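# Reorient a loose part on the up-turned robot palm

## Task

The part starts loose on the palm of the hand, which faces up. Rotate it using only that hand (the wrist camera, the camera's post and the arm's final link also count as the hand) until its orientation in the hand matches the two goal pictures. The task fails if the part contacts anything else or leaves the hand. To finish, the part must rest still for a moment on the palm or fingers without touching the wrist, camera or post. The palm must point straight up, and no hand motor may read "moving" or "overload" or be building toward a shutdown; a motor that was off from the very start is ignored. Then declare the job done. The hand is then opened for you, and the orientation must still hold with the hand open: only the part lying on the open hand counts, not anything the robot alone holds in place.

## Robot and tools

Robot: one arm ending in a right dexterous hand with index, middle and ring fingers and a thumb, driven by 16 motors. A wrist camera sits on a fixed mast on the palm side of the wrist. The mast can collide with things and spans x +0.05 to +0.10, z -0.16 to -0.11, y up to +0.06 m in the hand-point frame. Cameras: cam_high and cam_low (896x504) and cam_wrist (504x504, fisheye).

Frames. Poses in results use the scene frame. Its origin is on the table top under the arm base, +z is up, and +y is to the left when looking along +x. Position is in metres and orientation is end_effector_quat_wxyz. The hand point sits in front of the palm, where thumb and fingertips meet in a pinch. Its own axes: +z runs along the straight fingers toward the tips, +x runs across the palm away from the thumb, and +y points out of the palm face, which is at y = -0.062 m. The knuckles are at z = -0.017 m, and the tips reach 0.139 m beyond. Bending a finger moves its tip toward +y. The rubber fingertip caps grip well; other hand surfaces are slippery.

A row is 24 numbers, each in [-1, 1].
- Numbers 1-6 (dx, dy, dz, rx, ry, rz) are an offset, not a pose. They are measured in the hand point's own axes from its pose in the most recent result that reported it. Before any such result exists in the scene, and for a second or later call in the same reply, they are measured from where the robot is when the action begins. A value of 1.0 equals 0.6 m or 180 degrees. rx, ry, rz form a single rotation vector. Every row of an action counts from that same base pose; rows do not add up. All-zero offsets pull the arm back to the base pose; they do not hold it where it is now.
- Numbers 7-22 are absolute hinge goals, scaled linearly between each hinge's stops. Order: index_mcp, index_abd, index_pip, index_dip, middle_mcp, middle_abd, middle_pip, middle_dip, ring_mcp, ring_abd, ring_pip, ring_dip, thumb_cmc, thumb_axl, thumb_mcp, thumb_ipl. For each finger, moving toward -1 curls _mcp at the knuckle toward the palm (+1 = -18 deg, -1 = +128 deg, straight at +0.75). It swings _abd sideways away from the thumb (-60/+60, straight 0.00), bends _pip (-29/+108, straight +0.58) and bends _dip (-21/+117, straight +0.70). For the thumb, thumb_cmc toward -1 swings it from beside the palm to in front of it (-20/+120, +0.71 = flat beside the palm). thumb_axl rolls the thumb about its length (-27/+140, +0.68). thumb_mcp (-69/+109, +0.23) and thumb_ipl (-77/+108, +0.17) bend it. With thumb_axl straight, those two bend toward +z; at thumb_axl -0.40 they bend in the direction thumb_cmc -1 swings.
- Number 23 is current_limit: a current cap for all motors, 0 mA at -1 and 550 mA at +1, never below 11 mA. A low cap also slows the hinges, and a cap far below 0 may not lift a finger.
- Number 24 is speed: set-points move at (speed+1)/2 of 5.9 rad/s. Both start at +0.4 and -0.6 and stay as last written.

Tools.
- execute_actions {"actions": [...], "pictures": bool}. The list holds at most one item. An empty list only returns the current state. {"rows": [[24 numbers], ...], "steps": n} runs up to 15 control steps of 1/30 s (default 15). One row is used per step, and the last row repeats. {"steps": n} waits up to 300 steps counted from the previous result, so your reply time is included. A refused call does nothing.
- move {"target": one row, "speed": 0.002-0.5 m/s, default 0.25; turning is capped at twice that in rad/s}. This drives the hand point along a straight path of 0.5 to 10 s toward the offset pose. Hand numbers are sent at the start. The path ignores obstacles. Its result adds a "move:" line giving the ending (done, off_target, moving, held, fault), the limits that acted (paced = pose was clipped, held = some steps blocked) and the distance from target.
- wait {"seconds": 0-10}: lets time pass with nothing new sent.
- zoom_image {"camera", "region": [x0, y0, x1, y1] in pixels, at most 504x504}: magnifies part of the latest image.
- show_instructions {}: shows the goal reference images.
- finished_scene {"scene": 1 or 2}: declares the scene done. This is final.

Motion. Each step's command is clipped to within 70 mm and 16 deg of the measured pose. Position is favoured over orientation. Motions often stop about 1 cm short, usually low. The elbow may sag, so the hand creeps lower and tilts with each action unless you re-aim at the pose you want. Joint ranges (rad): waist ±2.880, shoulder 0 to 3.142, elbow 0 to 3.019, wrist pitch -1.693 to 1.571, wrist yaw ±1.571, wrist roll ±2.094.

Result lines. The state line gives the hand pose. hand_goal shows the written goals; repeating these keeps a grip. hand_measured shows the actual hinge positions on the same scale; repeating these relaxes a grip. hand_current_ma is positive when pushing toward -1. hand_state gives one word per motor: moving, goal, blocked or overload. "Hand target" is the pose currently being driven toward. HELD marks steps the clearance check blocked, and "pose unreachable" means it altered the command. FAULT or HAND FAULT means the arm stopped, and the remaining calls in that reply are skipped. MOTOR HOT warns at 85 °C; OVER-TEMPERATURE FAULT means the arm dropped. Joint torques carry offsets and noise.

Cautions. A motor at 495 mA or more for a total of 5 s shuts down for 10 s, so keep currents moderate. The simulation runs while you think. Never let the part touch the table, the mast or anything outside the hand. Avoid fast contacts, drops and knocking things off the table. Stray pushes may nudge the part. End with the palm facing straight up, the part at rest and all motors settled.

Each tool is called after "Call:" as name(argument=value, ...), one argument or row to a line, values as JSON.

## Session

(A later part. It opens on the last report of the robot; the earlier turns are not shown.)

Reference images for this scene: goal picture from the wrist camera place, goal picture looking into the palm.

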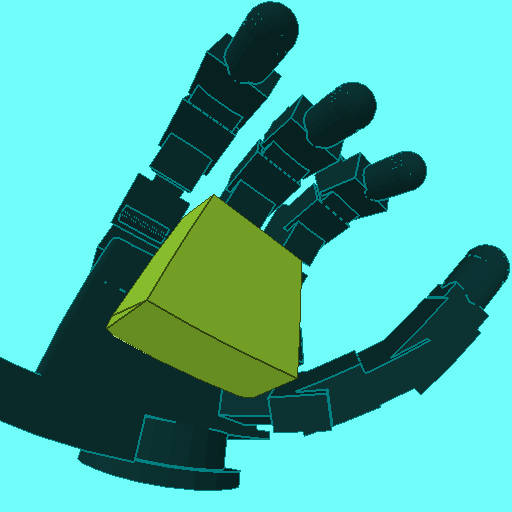

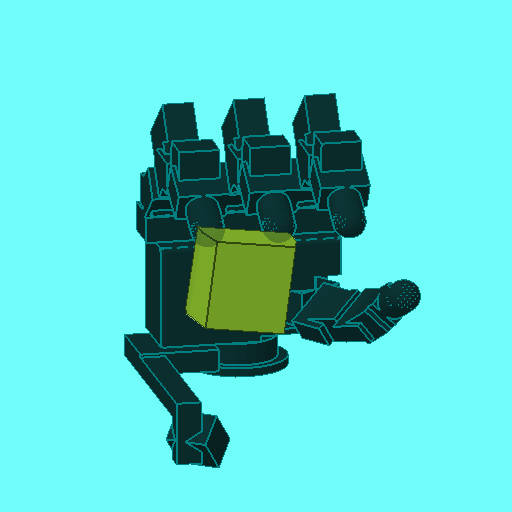

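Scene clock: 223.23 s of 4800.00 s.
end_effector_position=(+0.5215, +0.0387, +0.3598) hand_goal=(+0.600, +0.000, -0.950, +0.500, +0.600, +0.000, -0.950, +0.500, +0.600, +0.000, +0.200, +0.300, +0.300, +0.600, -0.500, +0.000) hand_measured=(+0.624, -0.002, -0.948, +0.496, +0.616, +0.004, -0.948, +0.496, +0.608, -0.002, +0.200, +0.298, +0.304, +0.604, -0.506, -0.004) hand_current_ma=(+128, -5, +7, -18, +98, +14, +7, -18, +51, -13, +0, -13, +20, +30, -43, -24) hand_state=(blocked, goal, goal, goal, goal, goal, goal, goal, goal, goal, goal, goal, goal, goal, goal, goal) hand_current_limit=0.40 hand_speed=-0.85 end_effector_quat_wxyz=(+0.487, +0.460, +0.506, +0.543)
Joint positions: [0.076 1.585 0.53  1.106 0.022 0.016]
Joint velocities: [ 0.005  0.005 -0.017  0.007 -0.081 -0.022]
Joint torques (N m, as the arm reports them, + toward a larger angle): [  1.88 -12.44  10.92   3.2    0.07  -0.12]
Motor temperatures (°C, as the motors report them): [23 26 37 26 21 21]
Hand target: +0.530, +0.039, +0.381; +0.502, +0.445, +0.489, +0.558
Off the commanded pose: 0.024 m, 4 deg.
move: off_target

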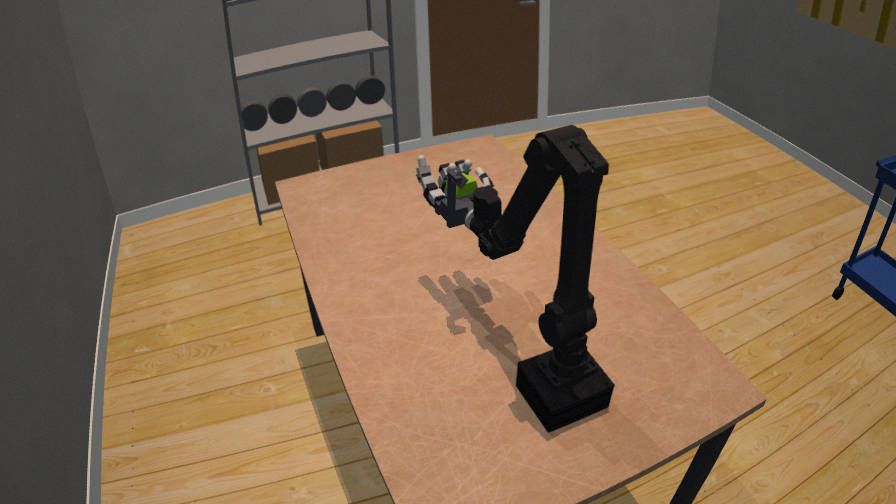

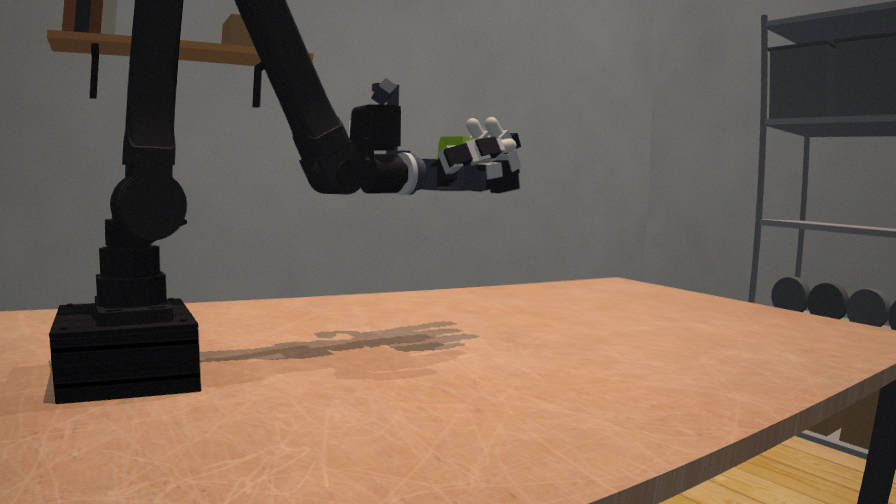

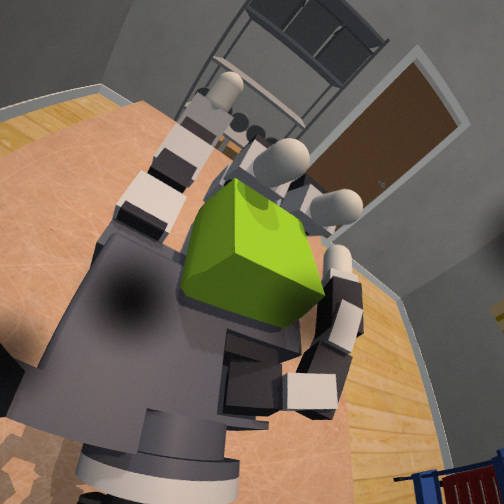

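Call:
move(
  target=[0,0.035,0.018,-0.02,0,0, 0.8,0,0.1,0.3, 0.75,0,-0.3,0.3, 0.8,0,0.0,0.3, -0.15,0.6,-0.6,0.05, 0.4,-0.8],
  speed=0.1,
)

Call:
move(
  target=[0,0.035,0.018,-0.02,0,0, 0.8,0,0.1,0.3, 0.9,0,-0.85,-0.65, 0.8,0,0.0,0.3, -0.45,0.65,-0.78,0.1, 0.4,-0.85],
  speed=0.1,
)

Scene clock: 230.43 s of 4800.00 s.
end_effector_position=(+0.5215, +0.0387, +0.3598) hand_goal=(+0.800, +0.000, +0.100, +0.300, +0.750, +0.000, -0.300, +0.300, +0.800, +0.000, +0.000, +0.300, -0.150, +0.600, -0.600, +0.050) hand_measured=(+0.810, -0.002, +0.100, +0.302, +0.758, +0.004, -0.302, +0.302, +0.808, -0.002, +0.008, +0.298, -0.138, +0.604, -0.602, +0.046) hand_current_ma=(+55, -5, +0, +13, +51, +14, -6, +13, +48, -13, +40, -13, +70, +30, -13, -26) hand_state=(goal, goal, goal, goal, goal, goal, goal, goal, goal, goal, goal, goal, goal, goal, goal, goal) hand_current_limit=0.40 hand_speed=-0.80 end_effector_quat_wxyz=(+0.487, +0.460, +0.506, +0.543)
Joint positions: [0.076 1.585 0.53  1.106 0.022 0.016]
Joint velocities: [-0.005  0.015  0.002  0.022  0.007 -0.037]
Joint torques (N m, as the arm reports them, + toward a larger angle): [  2.04 -12.6   10.87   3.26   0.05  -0.11]
Motor temperatures (°C, as the motors report them): [23 26 37 26 21 21]
Hand target: +0.530, +0.039, +0.381; +0.502, +0.445, +0.489, +0.558
Off the commanded pose: 0.024 m, 4 deg.
move: off_target

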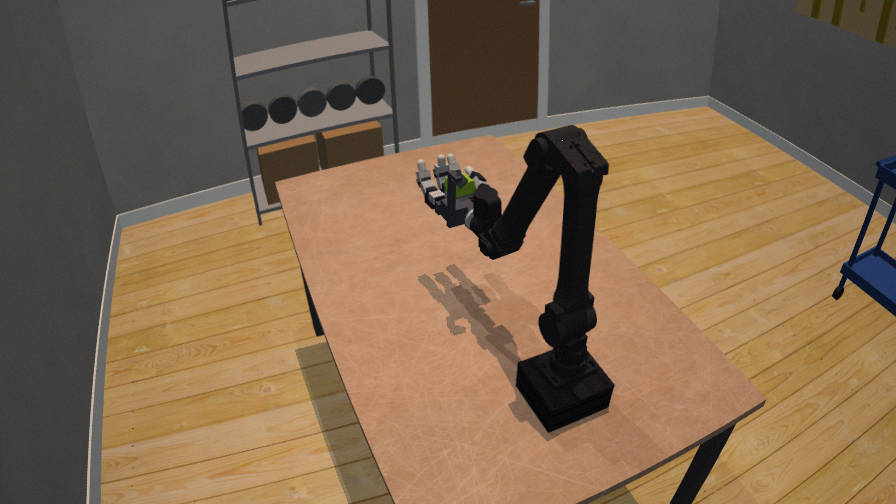

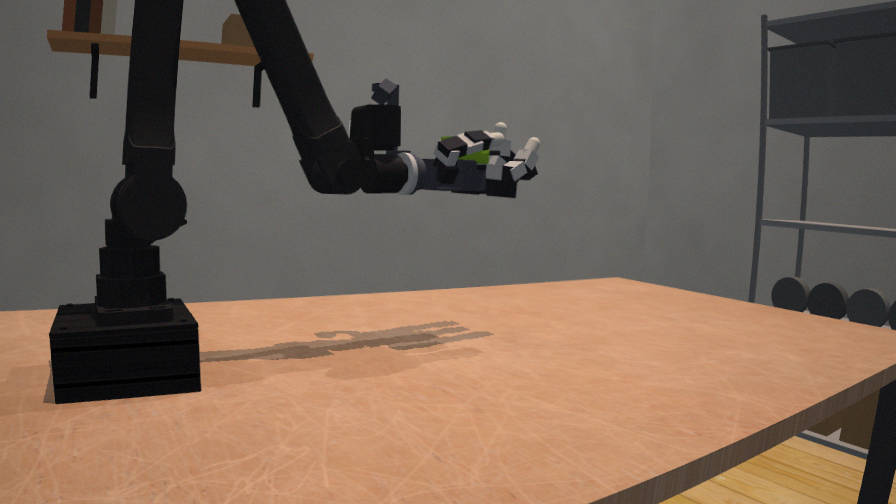

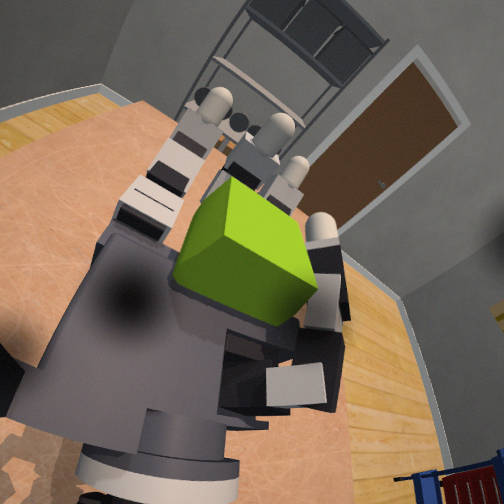

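Scene clock: 232.07 s of 4800.00 s.
end_effector_position=(+0.5215, +0.0387, +0.3598) hand_goal=(+0.800, +0.000, +0.100, +0.300, +0.900, +0.000, -0.850, -0.650, +0.800, +0.000, +0.000, +0.300, -0.450, +0.650, -0.780, +0.100) hand_measured=(+0.812, -0.002, +0.100, +0.302, +0.908, +0.002, -0.754, -0.168, +0.814, -0.002, +0.008, +0.298, -0.446, +0.656, -0.784, +0.098) hand_current_ma=(+64, -5, +0, +13, +44, +13, +385, +385, +82, -13, +40, -13, +27, +33, -23, -14) hand_state=(goal, goal, goal, goal, goal, goal, blocked, blocked, goal, goal, goal, goal, goal, goal, goal, goal) hand_current_limit=0.40 hand_speed=-0.85 end_effector_quat_wxyz=(+0.487, +0.460, +0.506, +0.543)
Joint positions: [0.076 1.585 0.53  1.106 0.022 0.016]
Joint velocities: [-0.015  0.005 -0.022  0.002  0.037 -0.051]
Joint torques (N m, as the arm reports them, + toward a larger angle): [  1.91 -12.36  10.8    3.21   0.07  -0.1 ]
Motor temperatures (°C, as the motors report them): [23 26 37 26 21 21]
Hand target: +0.530, +0.039, +0.381; +0.502, +0.445, +0.489, +0.558
Off the commanded pose: 0.024 m, 4 deg.
move: off_target

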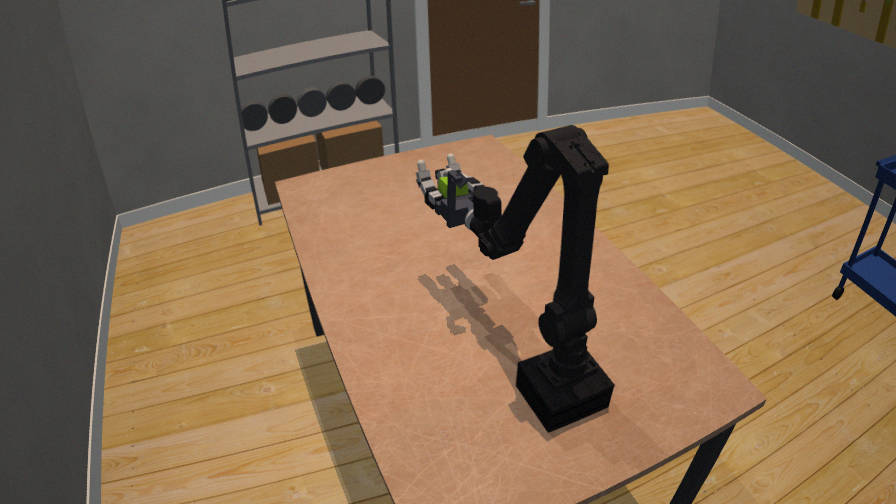

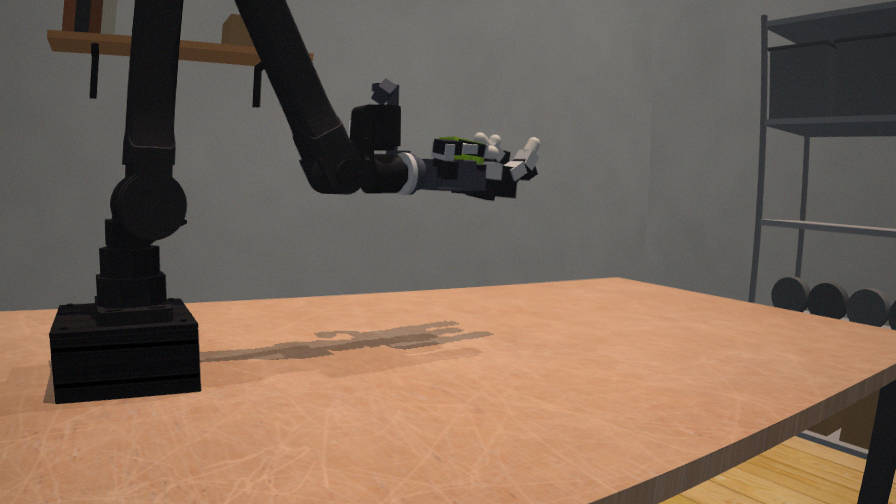

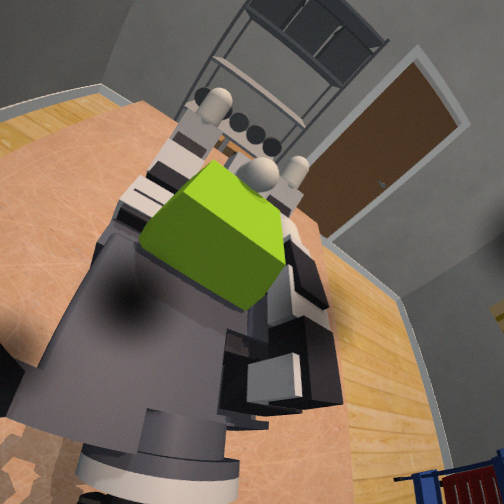

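Call:
move(
  target=[0,0.035,0.018,-0.02,0,0, 0.6,0,-0.6,0.5, 0.55,0,-0.95,0.5, 0.6,0,-0.6,0.5, 0.2,0.4,0.0,0.1, 0.4,-0.8],
  speed=0.1,
)

Call:
move(
  target=[0,0.035,0.018,-0.02,0,0, 0.05,0,-0.4,0.6, 0.05,0,-0.4,0.6, 0.05,0,-0.4,0.6, 0.2,0.4,0.0,0.1, 0.4,-0.85],
  speed=0.1,
)

Scene clock: 241.67 s of 4800.00 s.
end_effector_position=(+0.5215, +0.0387, +0.3598) hand_goal=(+0.600, +0.000, -0.600, +0.500, +0.550, +0.000, -0.950, +0.500, +0.600, +0.000, -0.600, +0.500, +0.200, +0.400, +0.000, +0.100) hand_measured=(+0.624, -0.002, -0.598, +0.498, +0.566, +0.002, -0.948, +0.496, +0.618, -0.002, -0.598, +0.498, +0.206, +0.406, -0.002, +0.098) hand_current_ma=(+126, -5, +14, -13, +95, +13, +6, -19, +114, -13, +14, -15, +35, +37, -10, -13) hand_state=(blocked, goal, goal, goal, goal, goal, goal, goal, goal, goal, goal, goal, goal, goal, goal, goal) hand_current_limit=0.40 hand_speed=-0.80 end_effector_quat_wxyz=(+0.487, +0.460, +0.506, +0.543)
Joint positions: [0.076 1.585 0.53  1.106 0.022 0.016]
Joint velocities: [-0.024 -0.005 -0.012  0.002 -0.066 -0.022]
Joint torques (N m, as the arm reports them, + toward a larger angle): [  1.87 -12.41  10.75   3.13   0.05  -0.17]
Motor temperatures (°C, as the motors report them): [23 26 38 26 21 21]
Hand target: +0.530, +0.039, +0.381; +0.502, +0.445, +0.489, +0.558
Off the commanded pose: 0.024 m, 4 deg.
move: off_target

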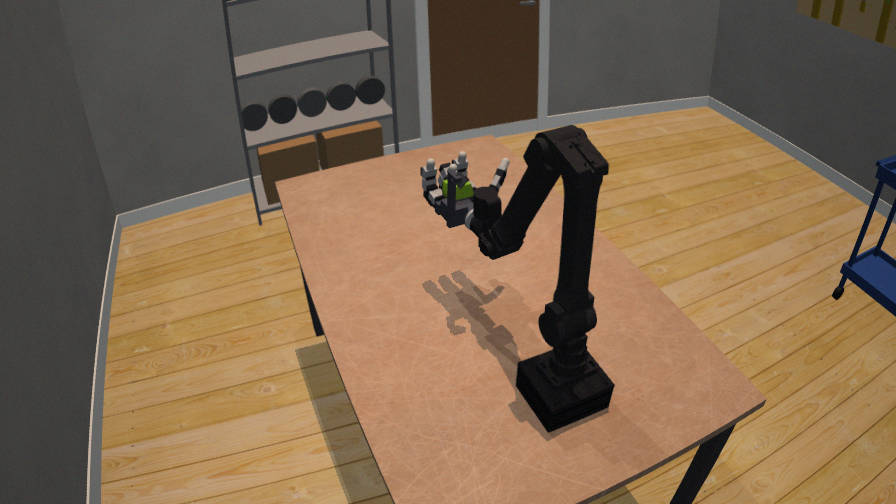

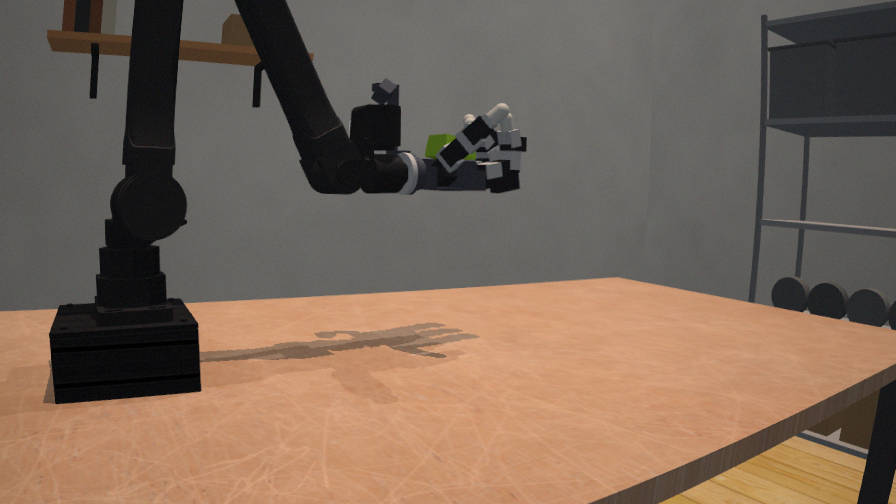

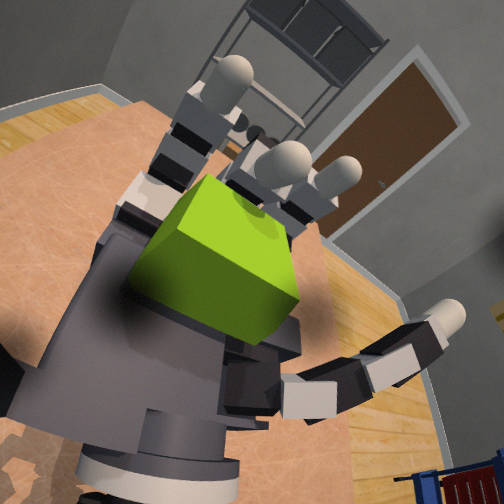

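Scene clock: 243.53 s of 4800.00 s.
end_effector_position=(+0.5215, +0.0387, +0.3598) hand_goal=(+0.050, +0.000, -0.400, +0.600, +0.050, +0.000, -0.400, +0.600, +0.050, +0.000, -0.400, +0.600, +0.200, +0.400, +0.000, +0.100) hand_measured=(+0.064, -0.002, -0.402, +0.598, +0.062, +0.002, -0.406, +0.596, +0.062, -0.002, -0.402, +0.596, +0.206, +0.406, -0.002, +0.098) hand_current_ma=(+76, -5, -14, -15, +68, +13, -29, -18, +72, -13, -15, -16, +35, +37, -10, -13) hand_state=(goal, goal, goal, goal, goal, goal, goal, goal, goal, goal, goal, goal, goal, goal, goal, goal) hand_current_limit=0.40 hand_speed=-0.85 end_effector_quat_wxyz=(+0.487, +0.460, +0.506, +0.543)
Joint positions: [0.076 1.585 0.53  1.106 0.022 0.016]
Joint velocities: [ 0.005  0.005 -0.002  0.002 -0.066 -0.037]
Joint torques (N m, as the arm reports them, + toward a larger angle): [  2.01 -12.17  10.75   3.02   0.07  -0.15]
Motor temperatures (°C, as the motors report them): [23 26 38 26 21 21]
Hand target: +0.530, +0.039, +0.381; +0.502, +0.445, +0.489, +0.558
Off the commanded pose: 0.024 m, 4 deg.
move: off_target

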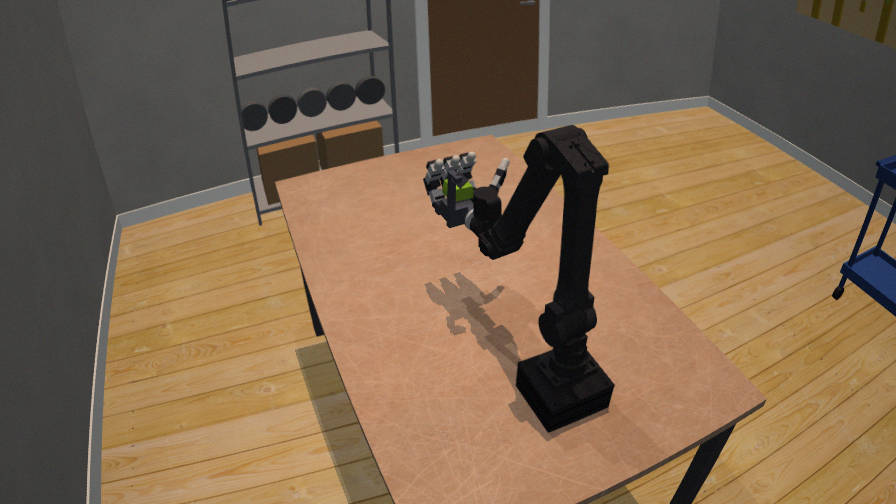

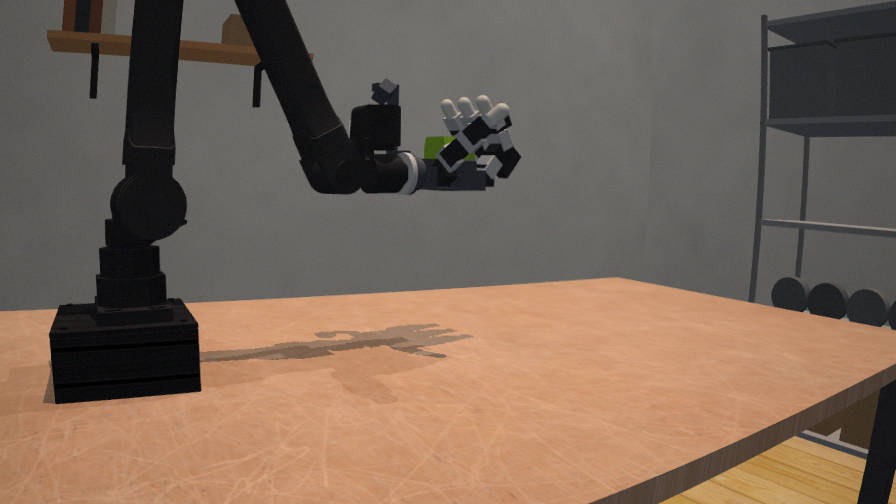

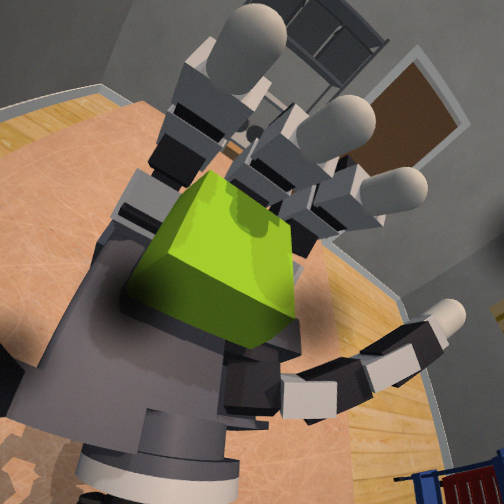

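Call:
move(
  target=[0,0.035,0.018,-0.02,0,0, 0.5,0,0.2,0.4, 0.95,0,0.0,-0.9, 0.5,0,0.2,0.4, 0.6,0.4,0.0,0.1, 0.4,-0.6],
  speed=0.1,
)

Call:
move(
  target=[0,0.035,0.018,-0.02,0,0, 0.5,0,0.2,0.4, 0.95,0,-0.85,-0.7, 0.5,0,0.2,0.4, 0.6,0.4,0.0,0.1, 0.4,-0.8],
  speed=0.1,
)

Call:
move(
  target=[0,0.035,0.018,-0.02,0,0, 0.5,0,0.2,0.4, 0.4,0,-0.85,-0.6, 0.5,0,0.2,0.4, 0.6,0.4,0.0,0.1, 0.4,-0.85],
  speed=0.1,
)

Scene clock: 252.93 s of 4800.00 s.
end_effector_position=(+0.5215, +0.0387, +0.3598) hand_goal=(+0.500, +0.000, +0.200, +0.400, +0.950, +0.000, +0.000, -0.900, +0.500, +0.000, +0.200, +0.400, +0.600, +0.400, +0.000, +0.100) hand_measured=(+0.510, -0.002, +0.200, +0.402, +0.958, +0.002, +0.000, -0.898, +0.508, -0.002, +0.200, +0.402, +0.608, +0.406, +0.000, +0.098) hand_current_ma=(+53, -5, -2, +14, +44, +13, -1, +12, +47, -13, -2, +15, +48, +34, +0, -10) hand_state=(goal, goal, goal, goal, goal, goal, goal, goal, goal, goal, goal, goal, goal, goal, goal, goal) hand_current_limit=0.40 hand_speed=-0.60 end_effector_quat_wxyz=(+0.487, +0.460, +0.506, +0.543)
Joint positions: [0.076 1.585 0.53  1.106 0.022 0.016]
Joint velocities: [-0.015  0.005 -0.007 -0.012  0.051 -0.037]
Joint torques (N m, as the arm reports them, + toward a larger angle): [  1.69 -12.47  10.79   3.22   0.06  -0.16]
Motor temperatures (°C, as the motors report them): [23 26 38 26 21 21]
Hand target: +0.530, +0.039, +0.381; +0.502, +0.445, +0.489, +0.558
Off the commanded pose: 0.024 m, 4 deg.
move: off_target

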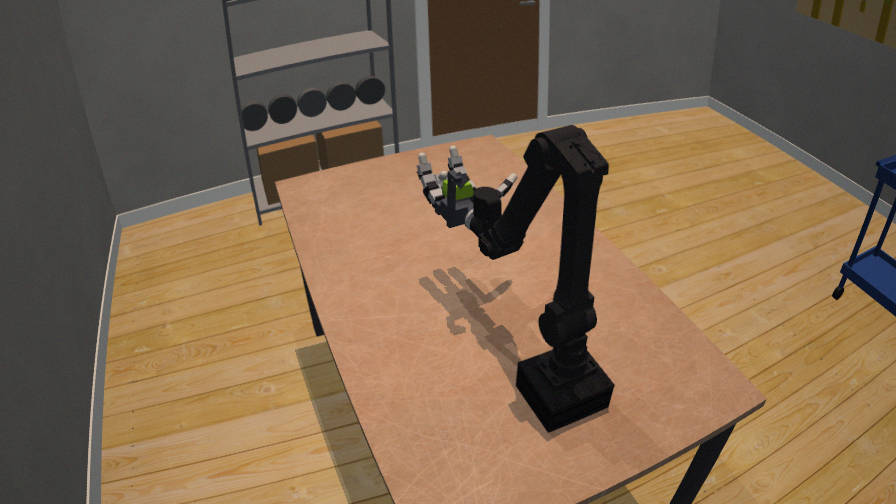

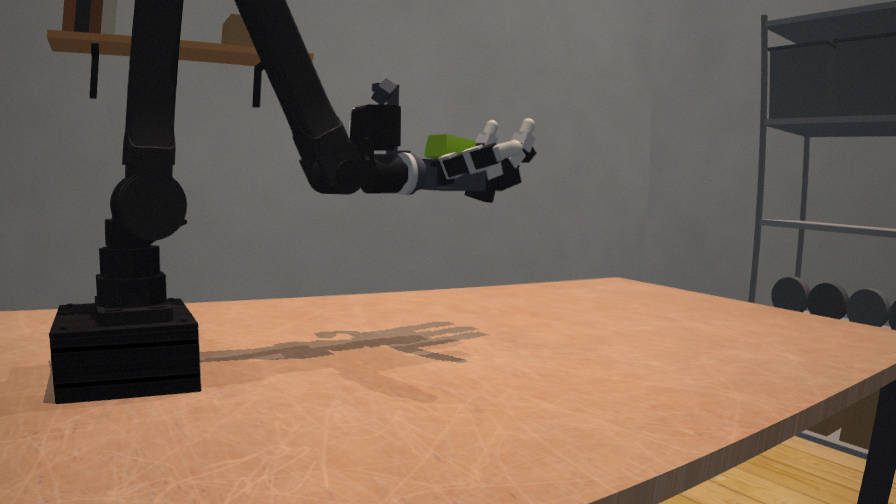

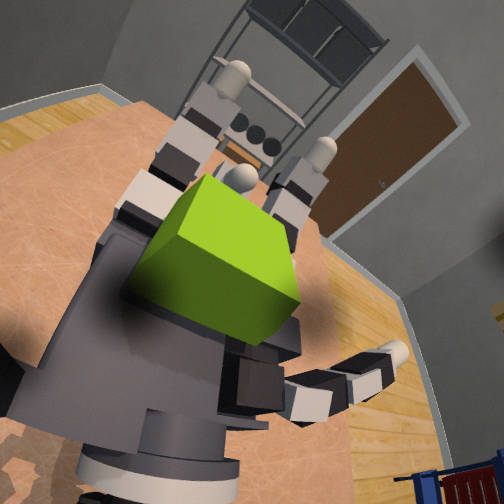

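Scene clock: 254.93 s of 4800.00 s.
end_effector_position=(+0.5215, +0.0387, +0.3598) hand_goal=(+0.500, +0.000, +0.200, +0.400, +0.950, +0.000, -0.850, -0.700, +0.500, +0.000, +0.200, +0.400, +0.600, +0.400, +0.000, +0.100) hand_measured=(+0.510, -0.002, +0.200, +0.402, +0.958, +0.002, -0.848, -0.704, +0.508, -0.002, +0.200, +0.402, +0.608, +0.406, +0.000, +0.098) hand_current_ma=(+53, -5, -2, +14, +44, +13, +14, -19, +47, -13, -2, +15, +48, +34, +0, -10) hand_state=(goal, goal, goal, goal, goal, goal, goal, goal, goal, goal, goal, goal, goal, goal, goal, goal) hand_current_limit=0.40 hand_speed=-0.80 end_effector_quat_wxyz=(+0.487, +0.460, +0.506, +0.543)
Joint positions: [0.076 1.585 0.53  1.106 0.022 0.016]
Joint velocities: [-0.005 -0.015 -0.012  0.012 -0.037 -0.037]
Joint torques (N m, as the arm reports them, + toward a larger angle): [  1.85 -12.15  10.83   3.23   0.07  -0.18]
Motor temperatures (°C, as the motors report them): [23 26 38 26 21 21]
Hand target: +0.530, +0.039, +0.381; +0.502, +0.445, +0.489, +0.558
Off the commanded pose: 0.024 m, 4 deg.
move: off_target

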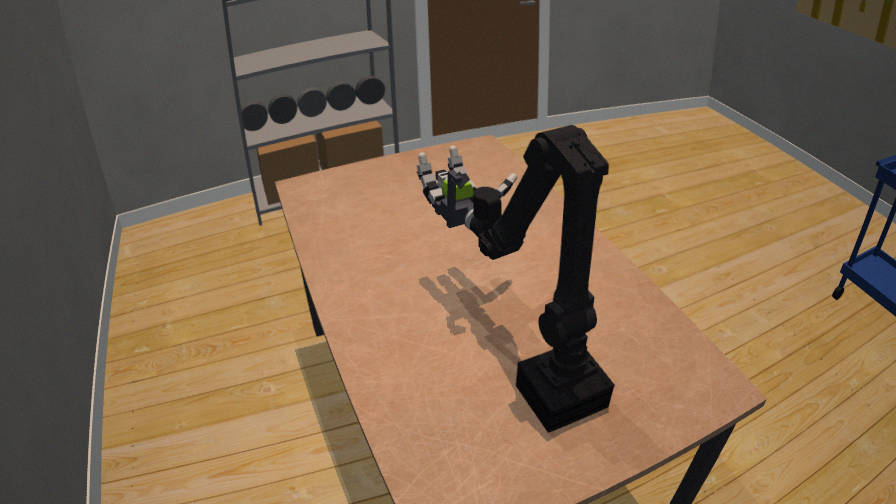

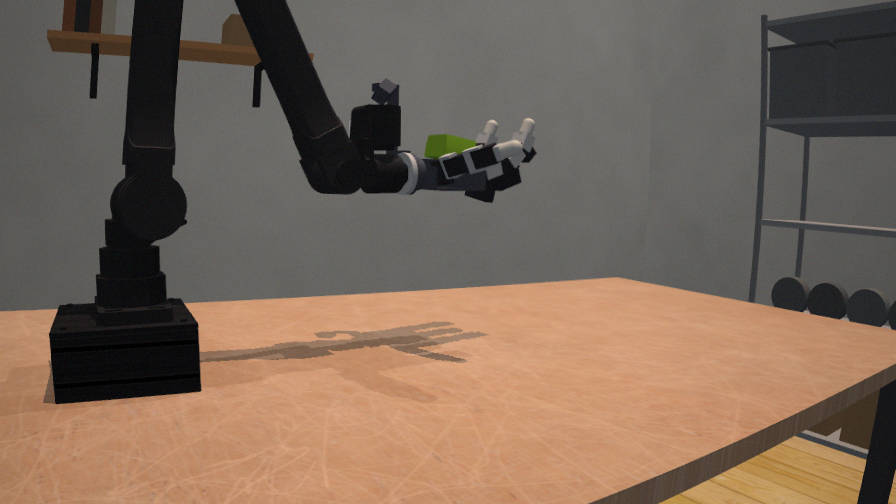

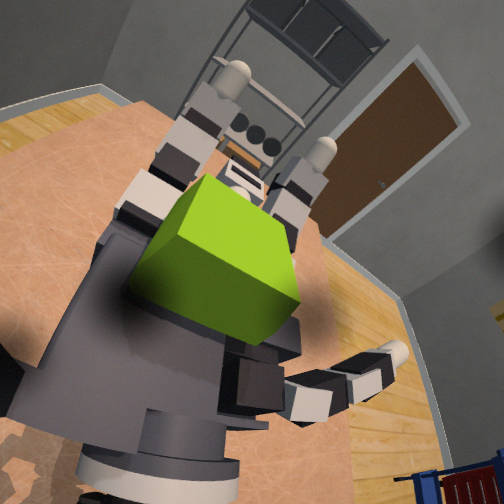

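Scene clock: 256.77 s of 4800.00 s.
end_effector_position=(+0.5215, +0.0387, +0.3598) hand_goal=(+0.500, +0.000, +0.200, +0.400, +0.400, +0.000, -0.850, -0.600, +0.500, +0.000, +0.200, +0.400, +0.600, +0.400, +0.000, +0.100) hand_measured=(+0.510, -0.002, +0.200, +0.402, +0.420, +0.002, -0.848, -0.600, +0.508, -0.002, +0.200, +0.402, +0.608, +0.406, +0.000, +0.098) hand_current_ma=(+53, -5, -2, +14, +119, +12, +8, -1, +48, -13, -2, +15, +48, +34, +0, -10) hand_state=(goal, goal, goal, goal, blocked, goal, goal, goal, goal, goal, goal, goal, goal, goal, goal, goal) hand_current_limit=0.40 hand_speed=-0.85 end_effector_quat_wxyz=(+0.487, +0.460, +0.506, +0.543)
Joint positions: [0.076 1.585 0.53  1.106 0.022 0.016]
Joint velocities: [-0.005 -0.005  0.007  0.002  0.007 -0.051]
Joint torques (N m, as the arm reports them, + toward a larger angle): [  1.85 -12.61  10.83   3.21   0.07  -0.17]
Motor temperatures (°C, as the motors report them): [23 26 38 26 21 21]
Hand target: +0.530, +0.039, +0.381; +0.502, +0.445, +0.489, +0.558
Off the commanded pose: 0.024 m, 4 deg.
move: off_target

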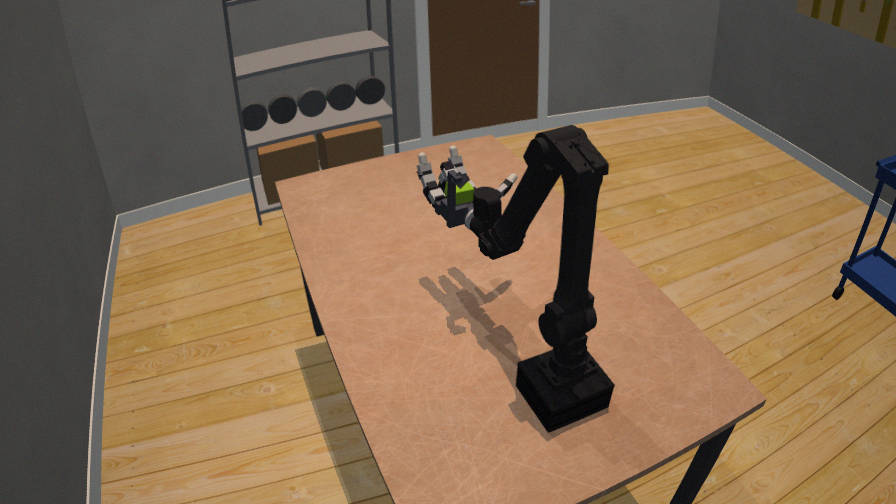

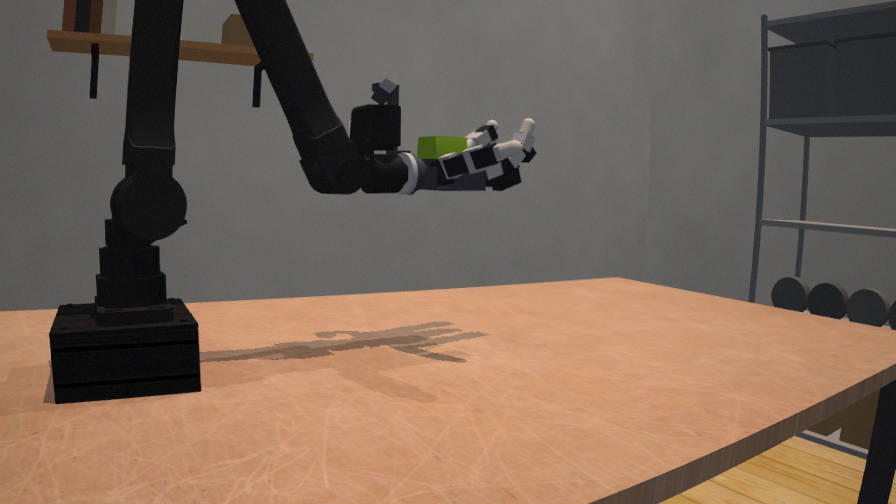

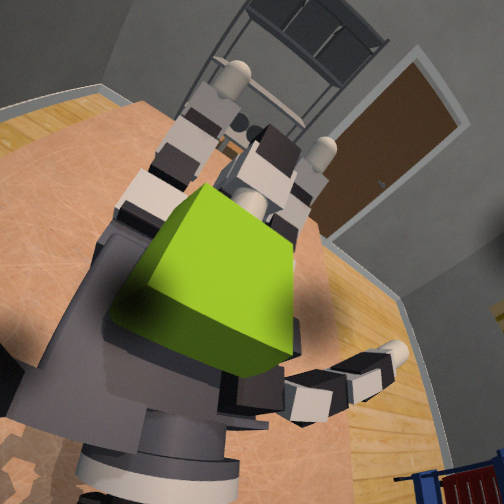

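Call:
move(
  target=[0,0.02,0.01,0,0,0, 0.5,0,0.2,0.4, 0.8,0,-0.5,-0.3, 0.5,0,0.2,0.4, 0.6,0.4,0.0,0.1, 0.4,-0.7],
  speed=0.05,
)

Scene clock: 268.87 s of 4800.00 s.
end_effector_position=(+0.5233, +0.0389, +0.3569) hand_goal=(+0.500, +0.000, +0.200, +0.400, +0.800, +0.000, -0.500, -0.300, +0.500, +0.000, +0.200, +0.400, +0.600, +0.400, +0.000, +0.100) hand_measured=(+0.510, -0.002, +0.200, +0.402, +0.806, +0.002, -0.502, -0.304, +0.508, -0.002, +0.200, +0.402, +0.608, +0.406, +0.000, +0.098) hand_current_ma=(+54, -5, -1, +14, +38, +12, -10, -19, +48, -13, -1, +15, +48, +34, +0, -10) hand_state=(goal, goal, goal, goal, goal, goal, goal, goal, goal, goal, goal, goal, goal, goal, goal, goal) hand_current_limit=0.40 hand_speed=-0.70 end_effector_quat_wxyz=(+0.482, +0.466, +0.512, +0.537)
Joint positions: [0.076 1.573 0.53  1.071 0.022 0.016]
Joint velocities: [-0.005 -0.005 -0.012  0.002 -0.022 -0.007]
Joint torques (N m, as the arm reports them, + toward a larger angle): [  1.61 -14.93   9.19   1.71   0.01  -0.17]
Motor temperatures (°C, as the motors report them): [23 27 38 26 21 21]
Hand target: +0.526, +0.039, +0.372; +0.487, +0.460, +0.506, +0.543
Off the commanded pose: 0.016 m, 1 deg.
move: off_target

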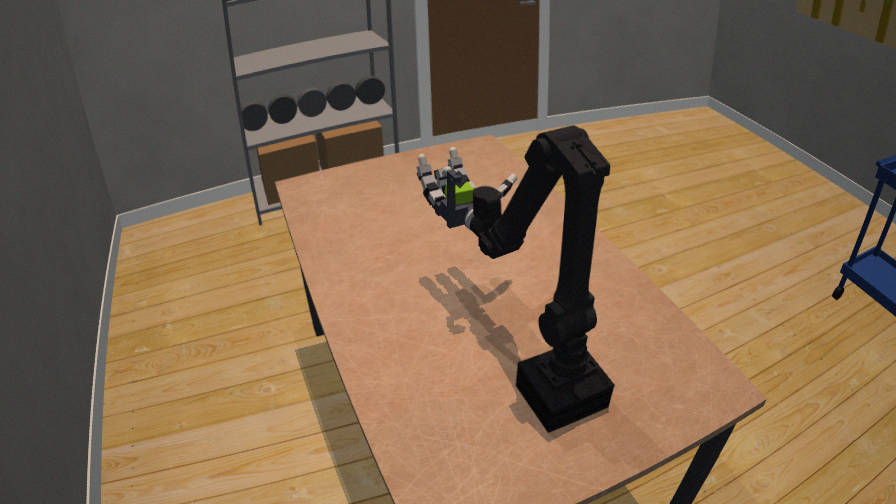

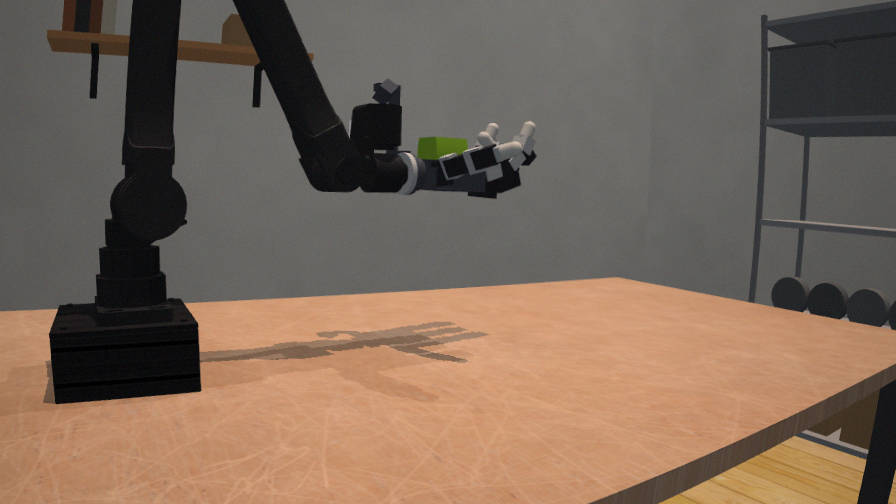

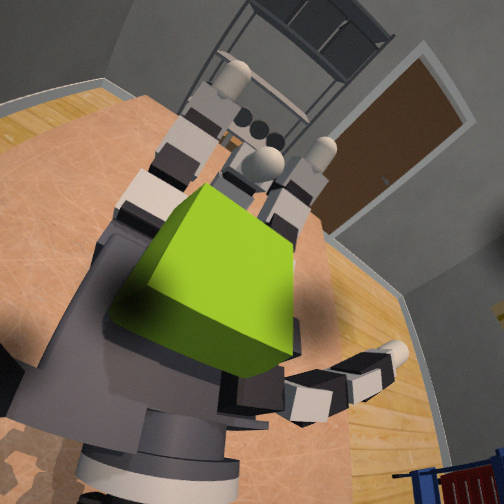

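Call:
move(
  target=[0,0.02,0.01,0.006,0,0, 0.65,0,0.4,0.55, 0.65,0,0.4,0.55, 0.65,0,0.4,0.55, 0.65,0.5,0.1,0.1, 0.4,-0.7],
  speed=0.05,
)

Call:
show_instructions(
)

Scene clock: 273.50 s of 4800.00 s.
end_effector_position=(+0.5252, +0.0391, +0.3550) hand_goal=(+0.650, +0.000, +0.400, +0.550, +0.650, +0.000, +0.400, +0.550, +0.650, +0.000, +0.400, +0.550, +0.650, +0.500, +0.100, +0.100) hand_measured=(+0.662, -0.002, +0.400, +0.548, +0.672, +0.002, +0.400, +0.548, +0.660, -0.002, +0.400, +0.548, +0.660, +0.500, +0.100, +0.098) hand_current_ma=(+62, -5, +3, -11, +124, +12, +2, -11, +55, -13, +3, -12, +51, -5, -5, -10) hand_state=(goal, goal, goal, goal, blocked, goal, goal, goal, goal, goal, goal, goal, goal, goal, goal, goal) hand_current_limit=0.40 hand_speed=-0.70 end_effector_quat_wxyz=(+0.473, +0.476, +0.523, +0.526)
Joint positions: [0.076 1.543 0.53  1.    0.022 0.016]
Joint velocities: [-0.015  0.005 -0.002 -0.017 -0.037 -0.037]
Joint torques (N m, as the arm reports them, + toward a larger angle): [  1.91 -14.36   9.39   1.74  -0.03  -0.16]
Motor temperatures (°C, as the motors report them): [23 27 38 26 21 21]
Hand target: +0.529, +0.039, +0.369; +0.477, +0.471, +0.518, +0.532
Off the commanded pose: 0.015 m, 1 deg.
move: off_target

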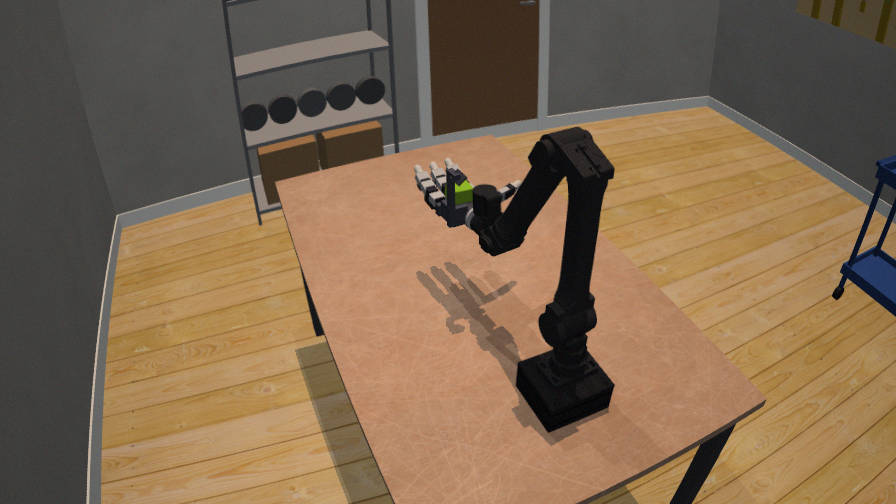

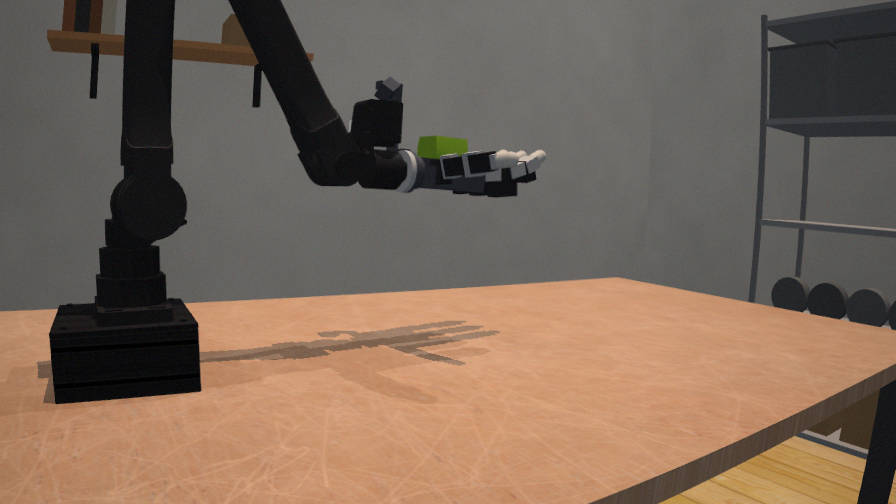

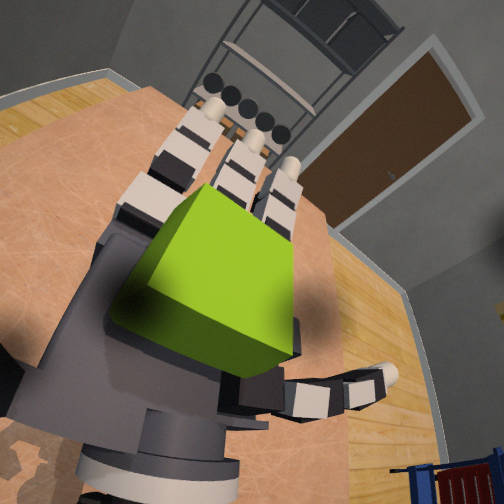

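Reference images for this scene: goal picture from the wrist camera place, goal picture looking into the palm.

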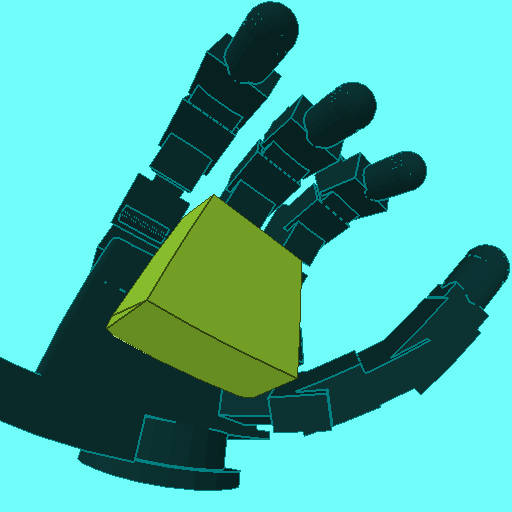

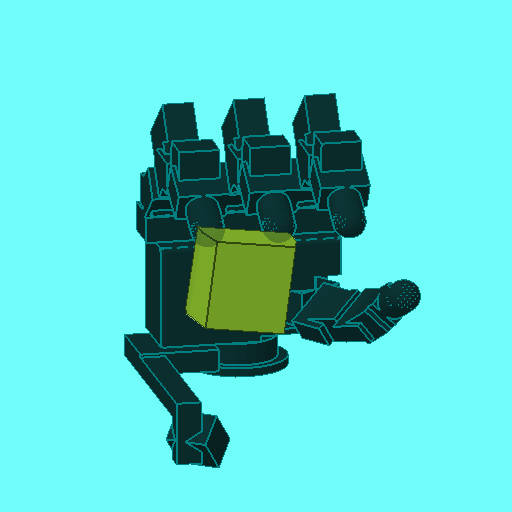

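Call:
zoom_image(
  camera="cam_wrist",
  region=[80, 160, 330, 410],
)

Region (80, 160, 330, 410) of cam_wrist's 504x504 image, scaled by 2.016, with more detail than that image has.

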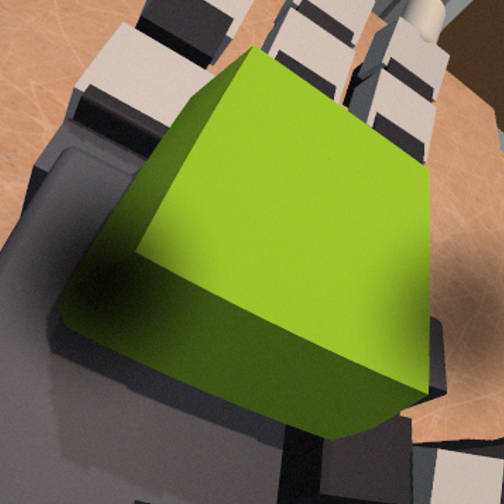

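Call:
finished_scene(
  scene=2,
)

The scene is finished: the task was done.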